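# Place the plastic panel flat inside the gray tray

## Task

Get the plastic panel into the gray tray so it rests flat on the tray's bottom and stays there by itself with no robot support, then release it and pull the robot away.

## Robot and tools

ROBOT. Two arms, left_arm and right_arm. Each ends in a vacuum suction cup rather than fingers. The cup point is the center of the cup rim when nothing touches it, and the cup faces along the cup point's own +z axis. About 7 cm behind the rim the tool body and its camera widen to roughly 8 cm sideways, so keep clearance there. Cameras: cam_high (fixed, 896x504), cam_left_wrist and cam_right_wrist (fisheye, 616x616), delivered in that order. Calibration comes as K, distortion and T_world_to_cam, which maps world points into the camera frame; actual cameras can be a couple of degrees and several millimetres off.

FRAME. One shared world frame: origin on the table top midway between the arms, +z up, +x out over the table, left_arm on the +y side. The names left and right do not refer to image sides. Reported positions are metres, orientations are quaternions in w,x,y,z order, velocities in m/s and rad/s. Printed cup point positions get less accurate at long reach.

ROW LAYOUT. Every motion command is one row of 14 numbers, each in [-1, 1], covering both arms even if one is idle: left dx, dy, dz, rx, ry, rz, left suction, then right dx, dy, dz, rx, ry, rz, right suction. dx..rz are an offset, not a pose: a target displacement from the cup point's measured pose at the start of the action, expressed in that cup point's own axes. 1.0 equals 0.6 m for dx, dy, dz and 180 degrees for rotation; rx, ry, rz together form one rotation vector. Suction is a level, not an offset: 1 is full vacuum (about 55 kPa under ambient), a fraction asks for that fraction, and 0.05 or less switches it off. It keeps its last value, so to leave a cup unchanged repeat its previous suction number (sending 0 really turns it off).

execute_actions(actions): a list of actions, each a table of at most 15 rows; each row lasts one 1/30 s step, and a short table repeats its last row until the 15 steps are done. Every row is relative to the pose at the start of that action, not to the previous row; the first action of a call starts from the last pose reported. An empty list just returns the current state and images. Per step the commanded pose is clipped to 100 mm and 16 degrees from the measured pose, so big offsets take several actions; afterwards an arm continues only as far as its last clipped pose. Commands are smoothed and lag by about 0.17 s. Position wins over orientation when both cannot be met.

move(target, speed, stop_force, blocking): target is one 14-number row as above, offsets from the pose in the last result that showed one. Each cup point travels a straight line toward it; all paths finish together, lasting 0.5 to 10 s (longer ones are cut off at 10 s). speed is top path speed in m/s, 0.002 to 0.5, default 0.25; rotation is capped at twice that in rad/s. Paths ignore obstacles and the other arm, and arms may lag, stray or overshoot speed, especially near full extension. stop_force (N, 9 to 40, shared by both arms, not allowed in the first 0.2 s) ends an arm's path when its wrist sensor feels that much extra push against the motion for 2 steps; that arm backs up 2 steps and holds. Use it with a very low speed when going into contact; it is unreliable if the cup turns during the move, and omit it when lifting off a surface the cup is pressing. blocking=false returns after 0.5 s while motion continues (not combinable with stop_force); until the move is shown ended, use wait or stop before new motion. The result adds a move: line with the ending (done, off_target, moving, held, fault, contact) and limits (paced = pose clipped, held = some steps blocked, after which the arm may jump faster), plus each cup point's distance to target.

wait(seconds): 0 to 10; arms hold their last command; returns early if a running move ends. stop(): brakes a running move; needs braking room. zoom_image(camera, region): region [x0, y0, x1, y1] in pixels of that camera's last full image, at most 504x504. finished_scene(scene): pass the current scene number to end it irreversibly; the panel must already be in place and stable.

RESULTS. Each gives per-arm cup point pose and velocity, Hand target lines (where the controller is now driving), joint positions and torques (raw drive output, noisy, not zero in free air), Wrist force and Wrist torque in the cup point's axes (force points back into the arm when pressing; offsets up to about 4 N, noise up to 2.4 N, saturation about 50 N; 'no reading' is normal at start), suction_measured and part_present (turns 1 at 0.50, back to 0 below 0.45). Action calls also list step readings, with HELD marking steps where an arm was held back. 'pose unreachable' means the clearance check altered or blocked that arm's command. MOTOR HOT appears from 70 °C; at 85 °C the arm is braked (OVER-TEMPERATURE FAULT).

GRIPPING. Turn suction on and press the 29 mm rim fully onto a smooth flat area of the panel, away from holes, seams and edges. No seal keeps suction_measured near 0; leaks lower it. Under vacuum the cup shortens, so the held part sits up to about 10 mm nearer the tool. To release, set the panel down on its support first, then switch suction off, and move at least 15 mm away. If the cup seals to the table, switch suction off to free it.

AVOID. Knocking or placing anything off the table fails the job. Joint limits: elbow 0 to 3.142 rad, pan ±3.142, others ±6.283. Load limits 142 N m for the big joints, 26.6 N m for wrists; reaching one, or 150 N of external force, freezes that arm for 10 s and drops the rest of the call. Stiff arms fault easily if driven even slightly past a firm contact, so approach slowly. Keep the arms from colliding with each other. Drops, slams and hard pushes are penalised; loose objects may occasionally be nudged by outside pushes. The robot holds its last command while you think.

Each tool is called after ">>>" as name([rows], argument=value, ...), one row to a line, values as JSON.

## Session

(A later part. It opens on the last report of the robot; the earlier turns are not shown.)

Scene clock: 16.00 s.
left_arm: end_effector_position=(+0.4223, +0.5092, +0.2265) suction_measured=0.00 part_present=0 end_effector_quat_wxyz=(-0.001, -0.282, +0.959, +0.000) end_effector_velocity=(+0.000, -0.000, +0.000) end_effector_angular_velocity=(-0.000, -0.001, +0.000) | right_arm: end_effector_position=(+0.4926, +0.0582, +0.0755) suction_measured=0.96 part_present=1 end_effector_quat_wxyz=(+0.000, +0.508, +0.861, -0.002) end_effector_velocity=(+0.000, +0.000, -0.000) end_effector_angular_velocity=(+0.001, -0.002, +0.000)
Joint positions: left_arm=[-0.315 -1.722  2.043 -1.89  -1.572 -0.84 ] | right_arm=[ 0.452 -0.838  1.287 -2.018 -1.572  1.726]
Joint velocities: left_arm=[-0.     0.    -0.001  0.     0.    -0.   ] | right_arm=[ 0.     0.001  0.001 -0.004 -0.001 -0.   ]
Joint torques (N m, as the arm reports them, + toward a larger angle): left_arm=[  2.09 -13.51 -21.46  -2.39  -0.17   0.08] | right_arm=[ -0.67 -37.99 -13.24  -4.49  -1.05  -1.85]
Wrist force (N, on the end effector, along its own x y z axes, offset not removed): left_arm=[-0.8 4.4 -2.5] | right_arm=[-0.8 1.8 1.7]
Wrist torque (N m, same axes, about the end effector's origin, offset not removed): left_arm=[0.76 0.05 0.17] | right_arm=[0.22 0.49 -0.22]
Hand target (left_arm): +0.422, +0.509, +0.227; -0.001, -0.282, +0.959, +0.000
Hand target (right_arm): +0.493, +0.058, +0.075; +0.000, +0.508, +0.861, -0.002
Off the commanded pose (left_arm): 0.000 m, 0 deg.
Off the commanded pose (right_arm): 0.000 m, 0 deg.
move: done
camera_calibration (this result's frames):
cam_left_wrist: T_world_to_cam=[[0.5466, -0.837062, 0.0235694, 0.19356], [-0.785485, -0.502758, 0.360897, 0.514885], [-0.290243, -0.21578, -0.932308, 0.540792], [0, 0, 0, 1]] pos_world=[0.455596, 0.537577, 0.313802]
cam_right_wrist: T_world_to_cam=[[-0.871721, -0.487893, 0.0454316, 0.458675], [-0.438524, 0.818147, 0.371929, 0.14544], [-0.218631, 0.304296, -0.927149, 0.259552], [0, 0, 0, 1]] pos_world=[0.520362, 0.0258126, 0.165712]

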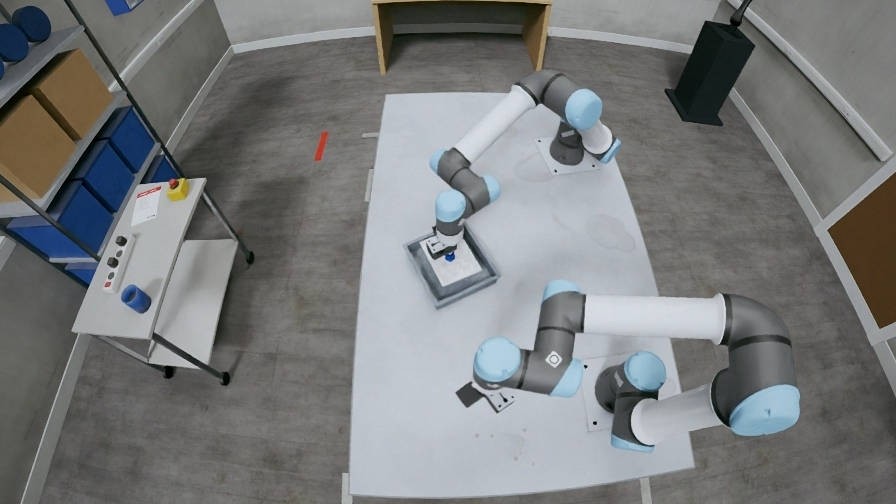

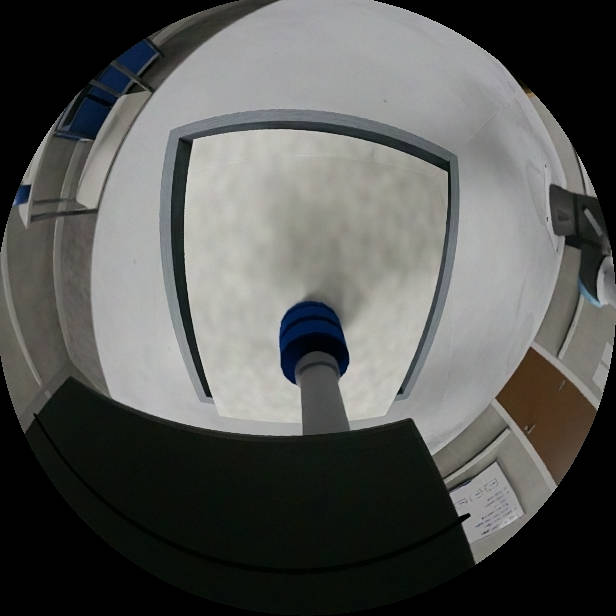

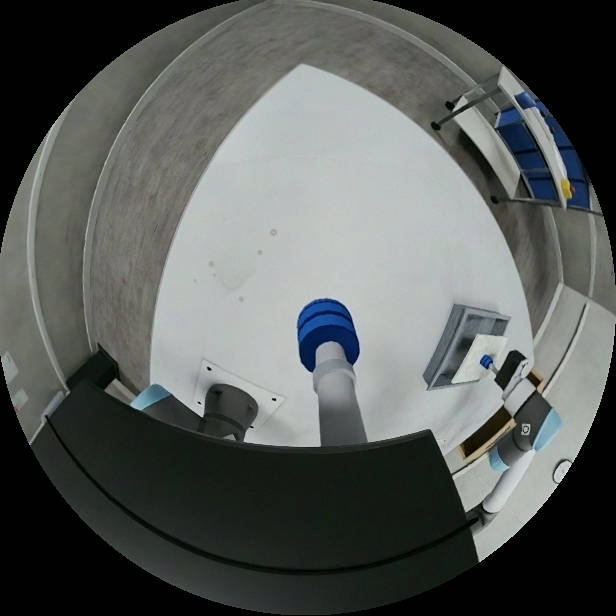

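>>> move(target=[0,0,0,0,0,0,0,-0.0083,0,0.088,0,0,0,1], speed=0.06)

>>> move(target=[0,0,0,0,0,0,0,0,0,0.05,0,0,0,1], speed=0.005, stop_force=9)

Scene clock: 18.90 s.
left_arm: end_effector_position=(+0.4223, +0.5092, +0.2265) suction_measured=0.00 part_present=0 end_effector_quat_wxyz=(-0.001, -0.282, +0.959, +0.000) end_effector_velocity=(-0.000, +0.000, -0.000) end_effector_angular_velocity=(+0.000, +0.000, +0.001) | right_arm: end_effector_position=(+0.4950, +0.0538, +0.0228) suction_measured=0.96 part_present=1 end_effector_quat_wxyz=(+0.000, +0.508, +0.861, -0.002) end_effector_velocity=(+0.000, -0.000, -0.001) end_effector_angular_velocity=(-0.001, -0.001, +0.000)
Joint positions: left_arm=[-0.315 -1.722  2.043 -1.89  -1.572 -0.84 ] | right_arm=[ 0.445 -0.78   1.333 -2.121 -1.572  1.719]
Joint velocities: left_arm=[ 0.    -0.    -0.     0.     0.    -0.001] | right_arm=[-0.     0.001  0.001 -0.003 -0.001 -0.   ]
Joint torques (N m, as the arm reports them, + toward a larger angle): left_arm=[  2.14 -13.53 -21.49  -2.42   0.05   0.01] | right_arm=[ -6.21 -38.49 -12.39  -4.56  -0.66  -1.85]
Wrist force (N, on the end effector, along its own x y z axes, offset not removed): left_arm=[-0.7 1.1 0.0] | right_arm=[-0.6 2.3 0.4]
Wrist torque (N m, same axes, about the end effector's origin, offset not removed): left_arm=[0.06 0.13 0.08] | right_arm=[0.47 0.16 -0.06]
Hand target (left_arm): +0.422, +0.509, +0.227; -0.001, -0.282, +0.959, +0.000
Hand target (right_arm): +0.495, +0.054, +0.023; +0.000, +0.508, +0.861, -0.002
Off the commanded pose (left_arm): 0.000 m, 0 deg.
Off the commanded pose (right_arm): 0.000 m, 0 deg.
move: done
camera_calibration (this result's frames):
cam_left_wrist: T_world_to_cam=[[0.5466, -0.837062, 0.0235694, 0.19356], [-0.785485, -0.502758, 0.360897, 0.514885], [-0.290244, -0.21578, -0.932308, 0.540792], [0, 0, 0, 1]] pos_world=[0.455596, 0.537577, 0.313802]
cam_right_wrist: T_world_to_cam=[[-0.871719, -0.487895, 0.0454461, 0.460926], [-0.438509, 0.818131, 0.371982, 0.169635], [-0.218669, 0.304335, -0.927127, 0.212583], [0, 0, 0, 1]] pos_world=[0.52267, 0.0214026, 0.113043]

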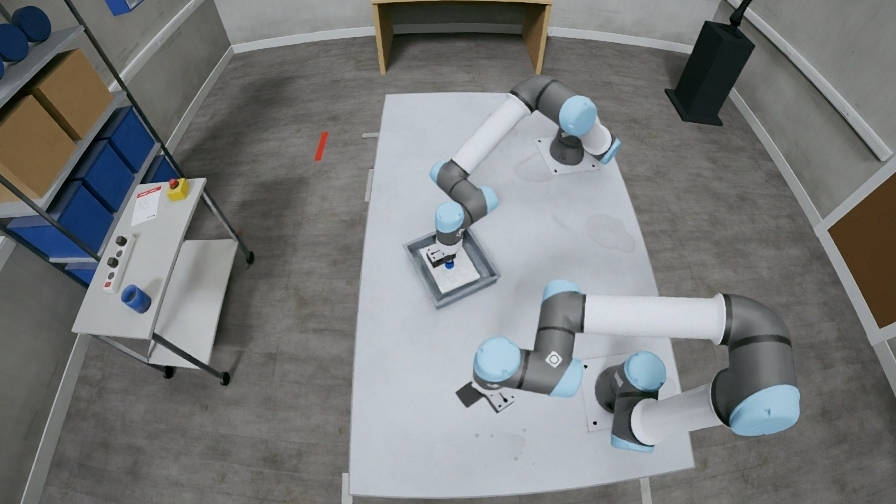

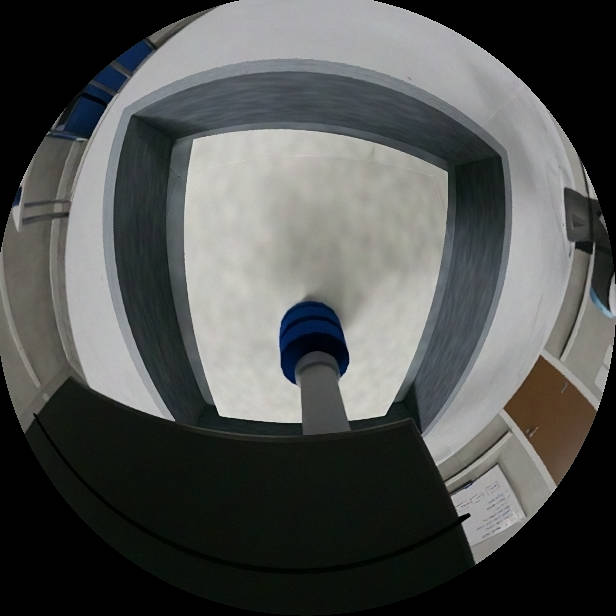

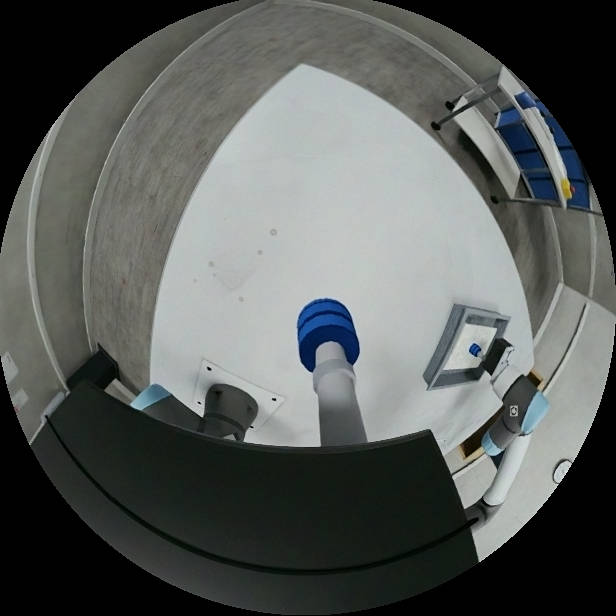

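Scene clock: 24.17 s.
left_arm: end_effector_position=(+0.4223, +0.5092, +0.2265) suction_measured=0.00 part_present=0 end_effector_quat_wxyz=(-0.001, -0.282, +0.959, +0.000) end_effector_velocity=(-0.000, +0.000, -0.000) end_effector_angular_velocity=(+0.000, +0.001, -0.000) | right_arm: end_effector_position=(+0.4949, +0.0538, -0.0017) suction_measured=0.96 part_present=1 end_effector_quat_wxyz=(+0.000, +0.508, +0.861, -0.002) end_effector_velocity=(-0.001, -0.000, +0.002) end_effector_angular_velocity=(-0.000, +0.002, -0.000)
Joint positions: left_arm=[-0.315 -1.722  2.043 -1.89  -1.572 -0.84 ] | right_arm=[ 0.445 -0.748  1.345 -2.166 -1.572  1.719]
Joint velocities: left_arm=[ 0.     0.     0.     0.001 -0.     0.   ] | right_arm=[ 0.    -0.004  0.     0.005  0.001  0.   ]
Joint torques (N m, as the arm reports them, + toward a larger angle): left_arm=[  2.01 -13.74 -21.36  -2.43  -0.05  -0.01] | right_arm=[ -0.19 -49.73 -11.69   1.52  -0.86   2.06]
Wrist force (N, on the end effector, along its own x y z axes, offset not removed): left_arm=[1.2 4.6 -1.1] | right_arm=[-2.8 -0.3 -18.8]
Wrist torque (N m, same axes, about the end effector's origin, offset not removed): left_arm=[0.62 -0.14 0.20] | right_arm=[0.32 0.46 0.02]
Hand target (left_arm): +0.422, +0.509, +0.227; -0.001, -0.282, +0.959, +0.000
Hand target (right_arm): +0.495, +0.054, -0.001; +0.000, +0.508, +0.861, -0.001
Off the commanded pose (left_arm): 0.000 m, 0 deg.
Off the commanded pose (right_arm): 0.006 m, 0 deg.
move: contact (right_arm)
camera_calibration (this result's frames):
cam_left_wrist: T_world_to_cam=[[0.5466, -0.837062, 0.0235696, 0.19356], [-0.785486, -0.502758, 0.360897, 0.514885], [-0.290243, -0.21578, -0.932308, 0.540792], [0, 0, 0, 1]] pos_world=[0.455596, 0.537577, 0.313802]
cam_right_wrist: T_world_to_cam=[[-0.871719, -0.487896, 0.0454164, 0.462], [-0.438519, 0.818124, 0.371986, 0.178752], [-0.218647, 0.304352, -0.927126, 0.189887], [0, 0, 0, 1]] pos_world=[0.522638, 0.0213742, 0.0885733]

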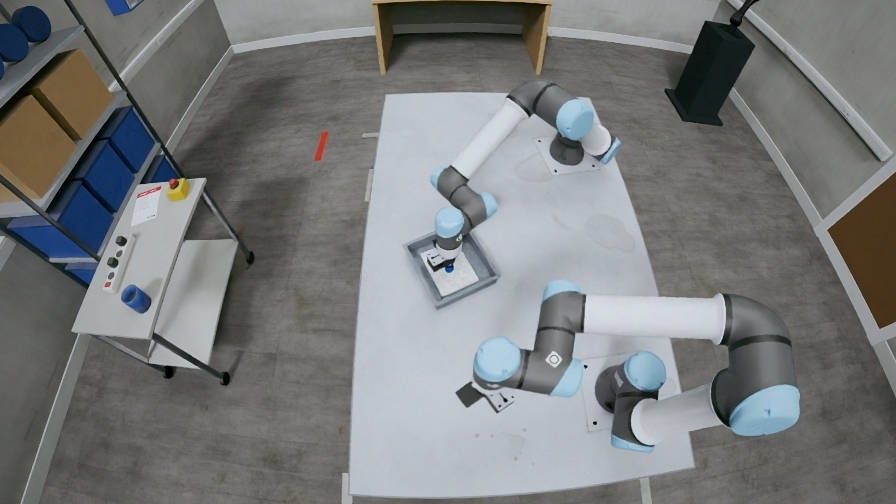

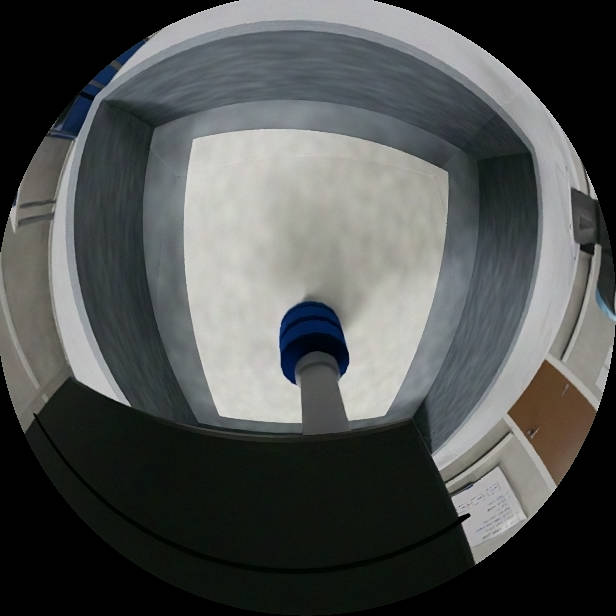

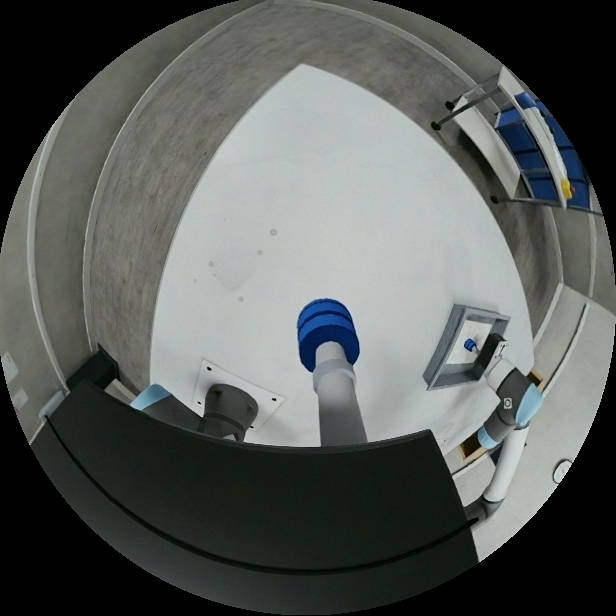

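>>> execute_actions([
  [[0,0,0,0,0,0,0,0,0,-0.004,0,0,0,0]],
  [[0,0,0,0,0,0,0,0,0,-0.006,0,0,0,0]],
])

Scene clock: 25.30 s.
left_arm: end_effector_position=(+0.4223, +0.5092, +0.2265) suction_measured=0.00 part_present=0 end_effector_quat_wxyz=(-0.001, -0.282, +0.959, +0.000) end_effector_velocity=(-0.000, +0.001, -0.000) end_effector_angular_velocity=(+0.000, +0.000, +0.002) | right_arm: end_effector_position=(+0.4949, +0.0537, +0.0043) suction_measured=0.00 part_present=0 end_effector_quat_wxyz=(+0.000, +0.508, +0.861, -0.002) end_effector_velocity=(-0.000, -0.000, -0.000) end_effector_angular_velocity=(-0.001, +0.001, -0.000)
Joint positions: left_arm=[-0.315 -1.722  2.043 -1.89  -1.572 -0.84 ] | right_arm=[ 0.445 -0.756  1.343 -2.155 -1.572  1.719]
Joint velocities: left_arm=[ 0.001 -0.     0.001 -0.001 -0.    -0.001] | right_arm=[-0.     0.    -0.     0.001  0.     0.   ]
Joint torques (N m, as the arm reports them, + toward a larger angle): left_arm=[  2.23 -13.52 -21.55  -2.44  -0.05  -0.03] | right_arm=[ -0.45 -59.23 -24.67   0.38  -0.97   2.04]
Wrist force (N, on the end effector, along its own x y z axes, offset not removed): left_arm=[-0.9 0.3 -1.7] | right_arm=[0.7 -0.5 -4.6]
Wrist torque (N m, same axes, about the end effector's origin, offset not removed): left_arm=[0.01 0.03 0.05] | right_arm=[0.08 0.16 -0.20]
Hand target (left_arm): +0.422, +0.509, +0.227; -0.001, -0.282, +0.959, +0.000
Hand target (right_arm): +0.495, +0.054, +0.004; +0.000, +0.508, +0.861, -0.002
Off the commanded pose (left_arm): 0.000 m, 0 deg.
Off the commanded pose (right_arm): 0.000 m, 0 deg.
Step readings (end_effector_position; steps 1 to 15: 1st action; 16 to 30: 2nd action):
0: left_arm (+0.4223, +0.5092, +0.2265) | right_arm (+0.4949, +0.0537, -0.0016)
1: left_arm (+0.4223, +0.5092, +0.2265) | right_arm (+0.4949, +0.0537, -0.0015)
2: left_arm (+0.4223, +0.5092, +0.2265) | right_arm (+0.4949, +0.0537, -0.0011)
4: left_arm (+0.4223, +0.5092, +0.2265) | right_arm (+0.4948, +0.0537, -0.0003)
8: left_arm (+0.4223, +0.5092, +0.2265) | right_arm (+0.4949, +0.0537, +0.0005)
15: left_arm (+0.4223, +0.5092, +0.2265) | right_arm (+0.4949, +0.0537, +0.0007)
16: left_arm (+0.4223, +0.5092, +0.2265) | right_arm (+0.4949, +0.0537, +0.0007)
17: left_arm (+0.4223, +0.5092, +0.2265) | right_arm (+0.4949, +0.0537, +0.0013)
19: left_arm (+0.4223, +0.5092, +0.2265) | right_arm (+0.4949, +0.0537, +0.0029)
23: left_arm (+0.4223, +0.5092, +0.2265) | right_arm (+0.4949, +0.0537, +0.0040)
30: end_effector_position above
camera_calibration (this result's frames):
cam_left_wrist: T_world_to_cam=[[0.5466, -0.837062, 0.0235696, 0.19356], [-0.785486, -0.502758, 0.360897, 0.514885], [-0.290243, -0.21578, -0.932308, 0.540792], [0, 0, 0, 1]] pos_world=[0.455596, 0.537577, 0.313803]
cam_right_wrist: T_world_to_cam=[[-0.871718, -0.487895, 0.0454564, 0.461725], [-0.438507, 0.818133, 0.371981, 0.176531], [-0.218677, 0.304329, -0.927127, 0.195424], [0, 0, 0, 1]] pos_world=[0.522639, 0.0213746, 0.0945283]

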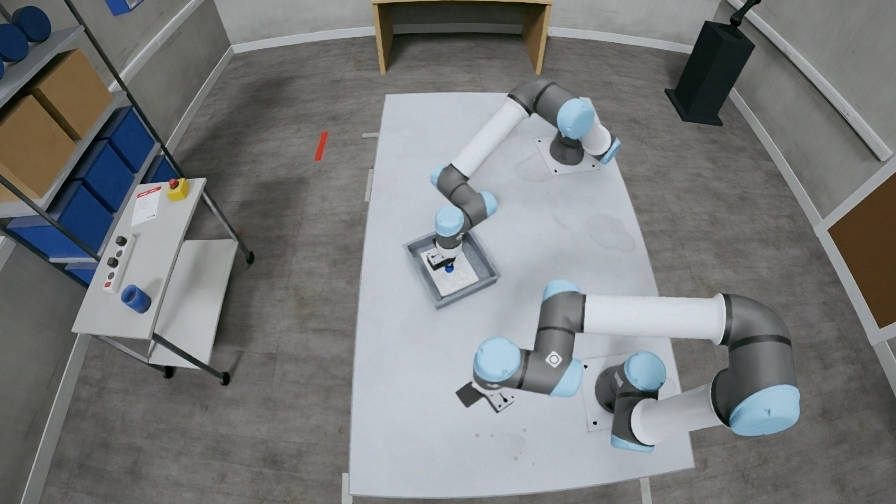

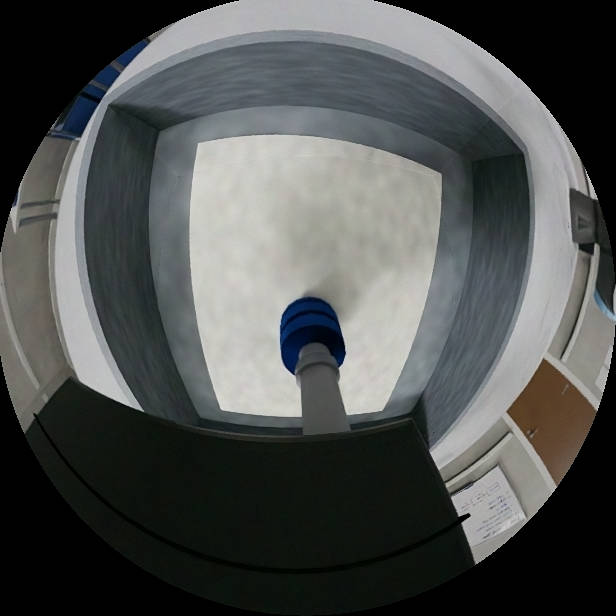

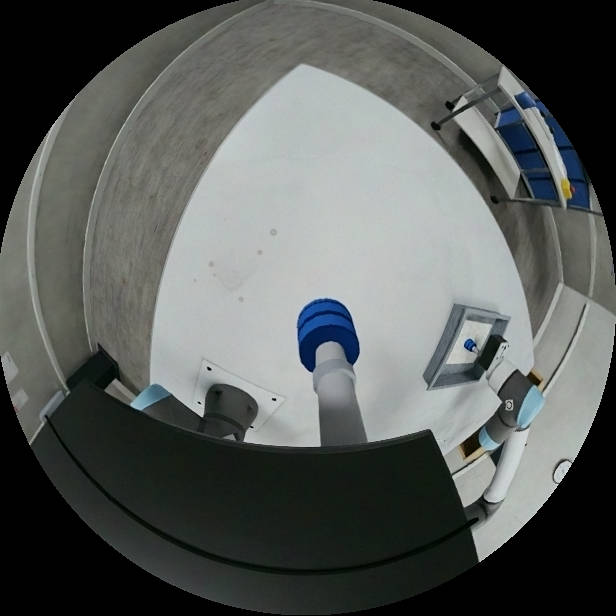

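>>> move(target=[0,0,0,0,0,0,0,0,0,-0.2,0,0,0,0], speed=0.12)

>>> move(target=[0,0,0,0,0,0,0,-0.35,-0.2,-0.1,0,0,0,0], speed=0.3)

>>> zoom_image(camera="cam_high", region=[390, 200, 510, 320])

Scene clock: 26.93 s.
left_arm: end_effector_position=(+0.4223, +0.5092, +0.2265) suction_measured=0.00 part_present=0 end_effector_quat_wxyz=(-0.001, -0.282, +0.959, +0.000) end_effector_velocity=(-0.000, -0.000, -0.000) end_effector_angular_velocity=(+0.000, +0.000, +0.000) | right_arm: end_effector_position=(+0.4951, +0.0539, +0.1241) suction_measured=0.00 part_present=0 end_effector_quat_wxyz=(+0.000, +0.508, +0.861, -0.002) end_effector_velocity=(+0.000, +0.000, +0.002) end_effector_angular_velocity=(+0.002, -0.000, +0.000)
Joint positions: left_arm=[-0.315 -1.722  2.043 -1.89  -1.572 -0.84 ] | right_arm=[ 0.445 -0.888  1.241 -1.921 -1.572  1.719]
Joint velocities: left_arm=[-0.001  0.     0.     0.     0.    -0.001] | right_arm=[-0.    -0.001 -0.003  0.003  0.001 -0.   ]
Joint torques (N m, as the arm reports them, + toward a larger angle): left_arm=[  2.23 -14.06 -21.65  -2.4   -0.21   0.15] | right_arm=[  3.28 -59.8  -29.35  -0.26   0.92  -0.87]
Wrist force (N, on the end effector, along its own x y z axes, offset not removed): left_arm=[-2.4 1.1 1.1] | right_arm=[-1.8 2.5 -0.5]
Wrist torque (N m, same axes, about the end effector's origin, offset not removed): left_arm=[0.01 0.31 0.15] | right_arm=[0.46 0.37 -0.08]
Hand target (left_arm): +0.422, +0.509, +0.227; -0.001, -0.282, +0.959, +0.000
Hand target (right_arm): +0.495, +0.054, +0.124; +0.000, +0.508, +0.861, -0.002
Off the commanded pose (left_arm): 0.000 m, 0 deg.
Off the commanded pose (right_arm): 0.000 m, 0 deg.
move: done
camera_calibration (this result's frames):
cam_left_wrist: T_world_to_cam=[[0.5466, -0.837062, 0.0235695, 0.19356], [-0.785485, -0.502758, 0.360897, 0.514885], [-0.290244, -0.21578, -0.932308, 0.540793], [0, 0, 0, 1]] pos_world=[0.455596, 0.537577, 0.313802]
cam_right_wrist: T_world_to_cam=[[-0.871738, -0.48786, 0.0454498, 0.456532], [-0.438475, 0.81815, 0.371981, 0.131904], [-0.218659, 0.304342, -0.927127, 0.306498], [0, 0, 0, 1]] pos_world=[0.522832, 0.0215256, 0.214348]

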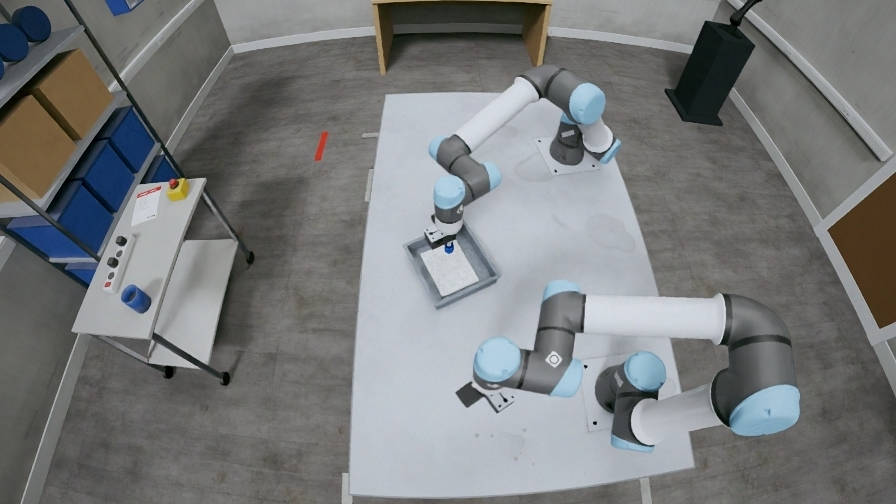

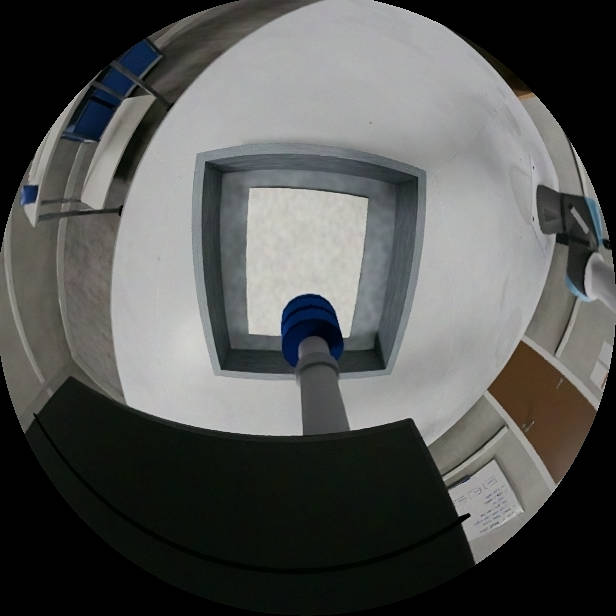

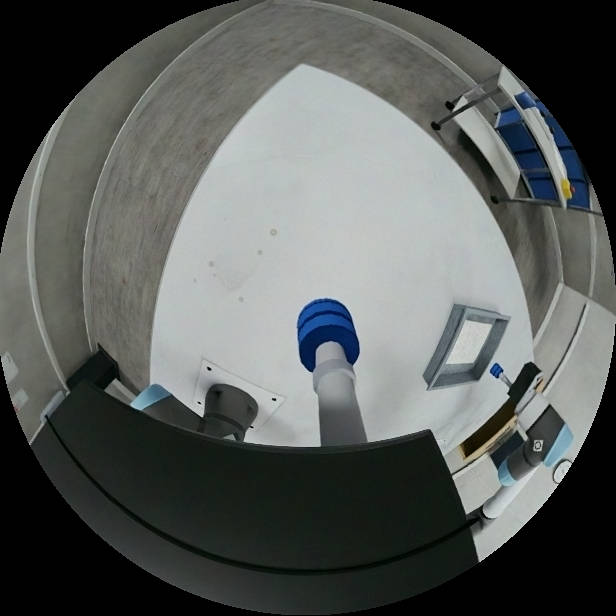

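Scene clock: 28.33 s.
left_arm: end_effector_position=(+0.4223, +0.5092, +0.2265) suction_measured=0.00 part_present=0 end_effector_quat_wxyz=(-0.001, -0.282, +0.959, +0.000) end_effector_velocity=(+0.001, -0.000, +0.000) end_effector_angular_velocity=(-0.001, -0.003, +0.000) | right_arm: end_effector_position=(+0.4917, -0.1877, +0.1843) suction_measured=0.00 part_present=0 end_effector_quat_wxyz=(-0.000, +0.508, +0.861, -0.002) end_effector_velocity=(-0.000, -0.002, -0.000) end_effector_angular_velocity=(-0.000, +0.001, +0.000)
Joint positions: left_arm=[-0.315 -1.722  2.043 -1.89  -1.572 -0.84 ] | right_arm=[ 0.12  -1.299  1.706 -1.975 -1.572  1.394]
Joint velocities: left_arm=[ 0.    -0.     0.    -0.004 -0.    -0.   ] | right_arm=[-0.002 -0.001  0.002 -0.    -0.    -0.003]
Joint torques (N m, as the arm reports them, + toward a larger angle): left_arm=[  2.03 -13.37 -21.25  -2.41  -0.18   0.11] | right_arm=[ -6.17 -45.06 -12.97  -0.31   1.76  -2.  ]
Wrist force (N, on the end effector, along its own x y z axes, offset not removed): left_arm=[-3.8 1.3 -0.4] | right_arm=[-0.7 -1.1 -1.2]
Wrist torque (N m, same axes, about the end effector's origin, offset not removed): left_arm=[0.11 0.56 0.06] | right_arm=[0.10 0.22 -0.25]
Hand target (left_arm): +0.422, +0.509, +0.227; -0.001, -0.282, +0.959, +0.000
Hand target (right_arm): +0.492, -0.188, +0.184; -0.000, +0.508, +0.861, -0.002
Off the commanded pose (left_arm): 0.000 m, 0 deg.
Off the commanded pose (right_arm): 0.001 m, 0 deg.
move: done
camera_calibration (this result's frames):
cam_left_wrist: T_world_to_cam=[[0.5466, -0.837062, 0.0235694, 0.19356], [-0.785485, -0.502758, 0.360897, 0.514885], [-0.290244, -0.21578, -0.932308, 0.540792], [0, 0, 0, 1]] pos_world=[0.455596, 0.537577, 0.313802]
cam_right_wrist: T_world_to_cam=[[-0.871704, -0.487871, 0.0459765, 0.332802], [-0.438139, 0.817975, 0.372762, 0.305343], [-0.219467, 0.304794, -0.926787, 0.435464], [0, 0, 0, 1]] pos_world=[0.519457, -0.220126, 0.274461]

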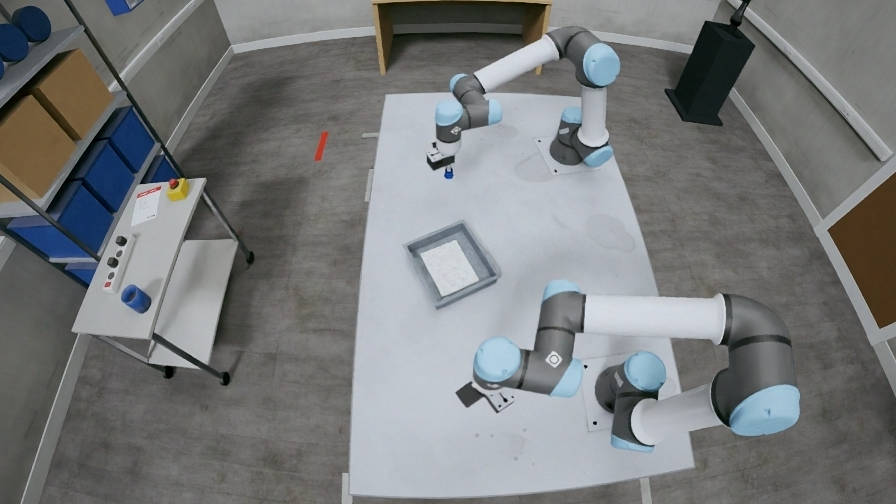

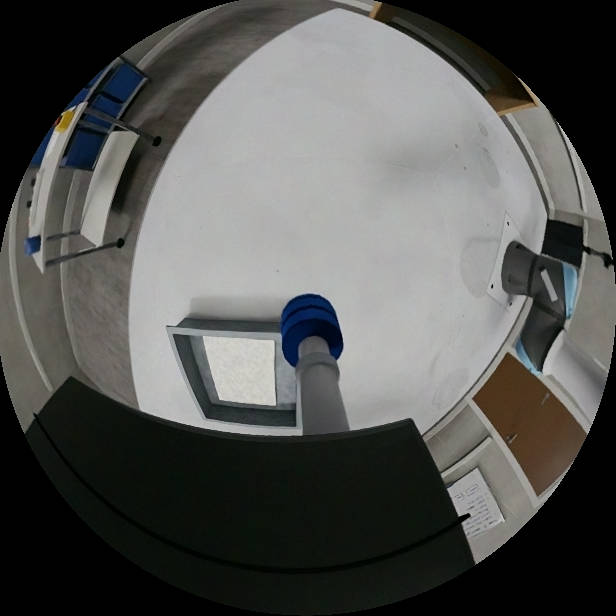

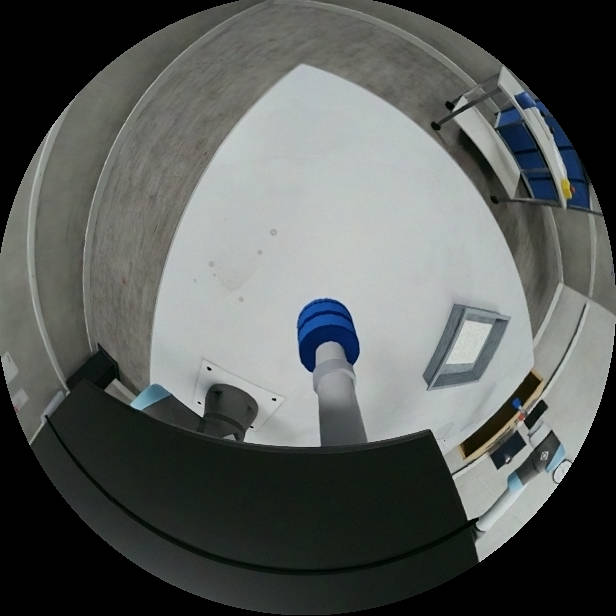

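Region (390, 200, 510, 320) of cam_high's 896x504 image, scaled by 4.200, with more detail than that image has.

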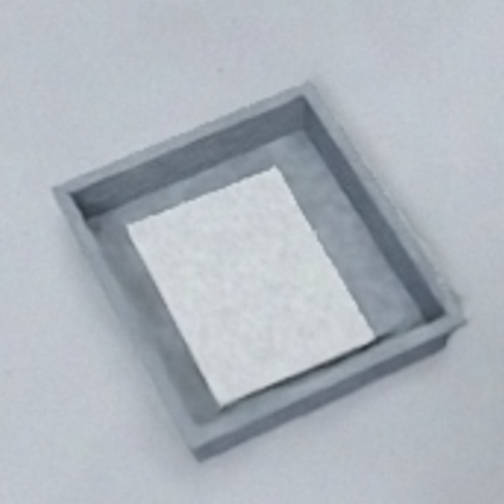

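>>> finished_scene(scene=1)

The scene is finished: the task was done.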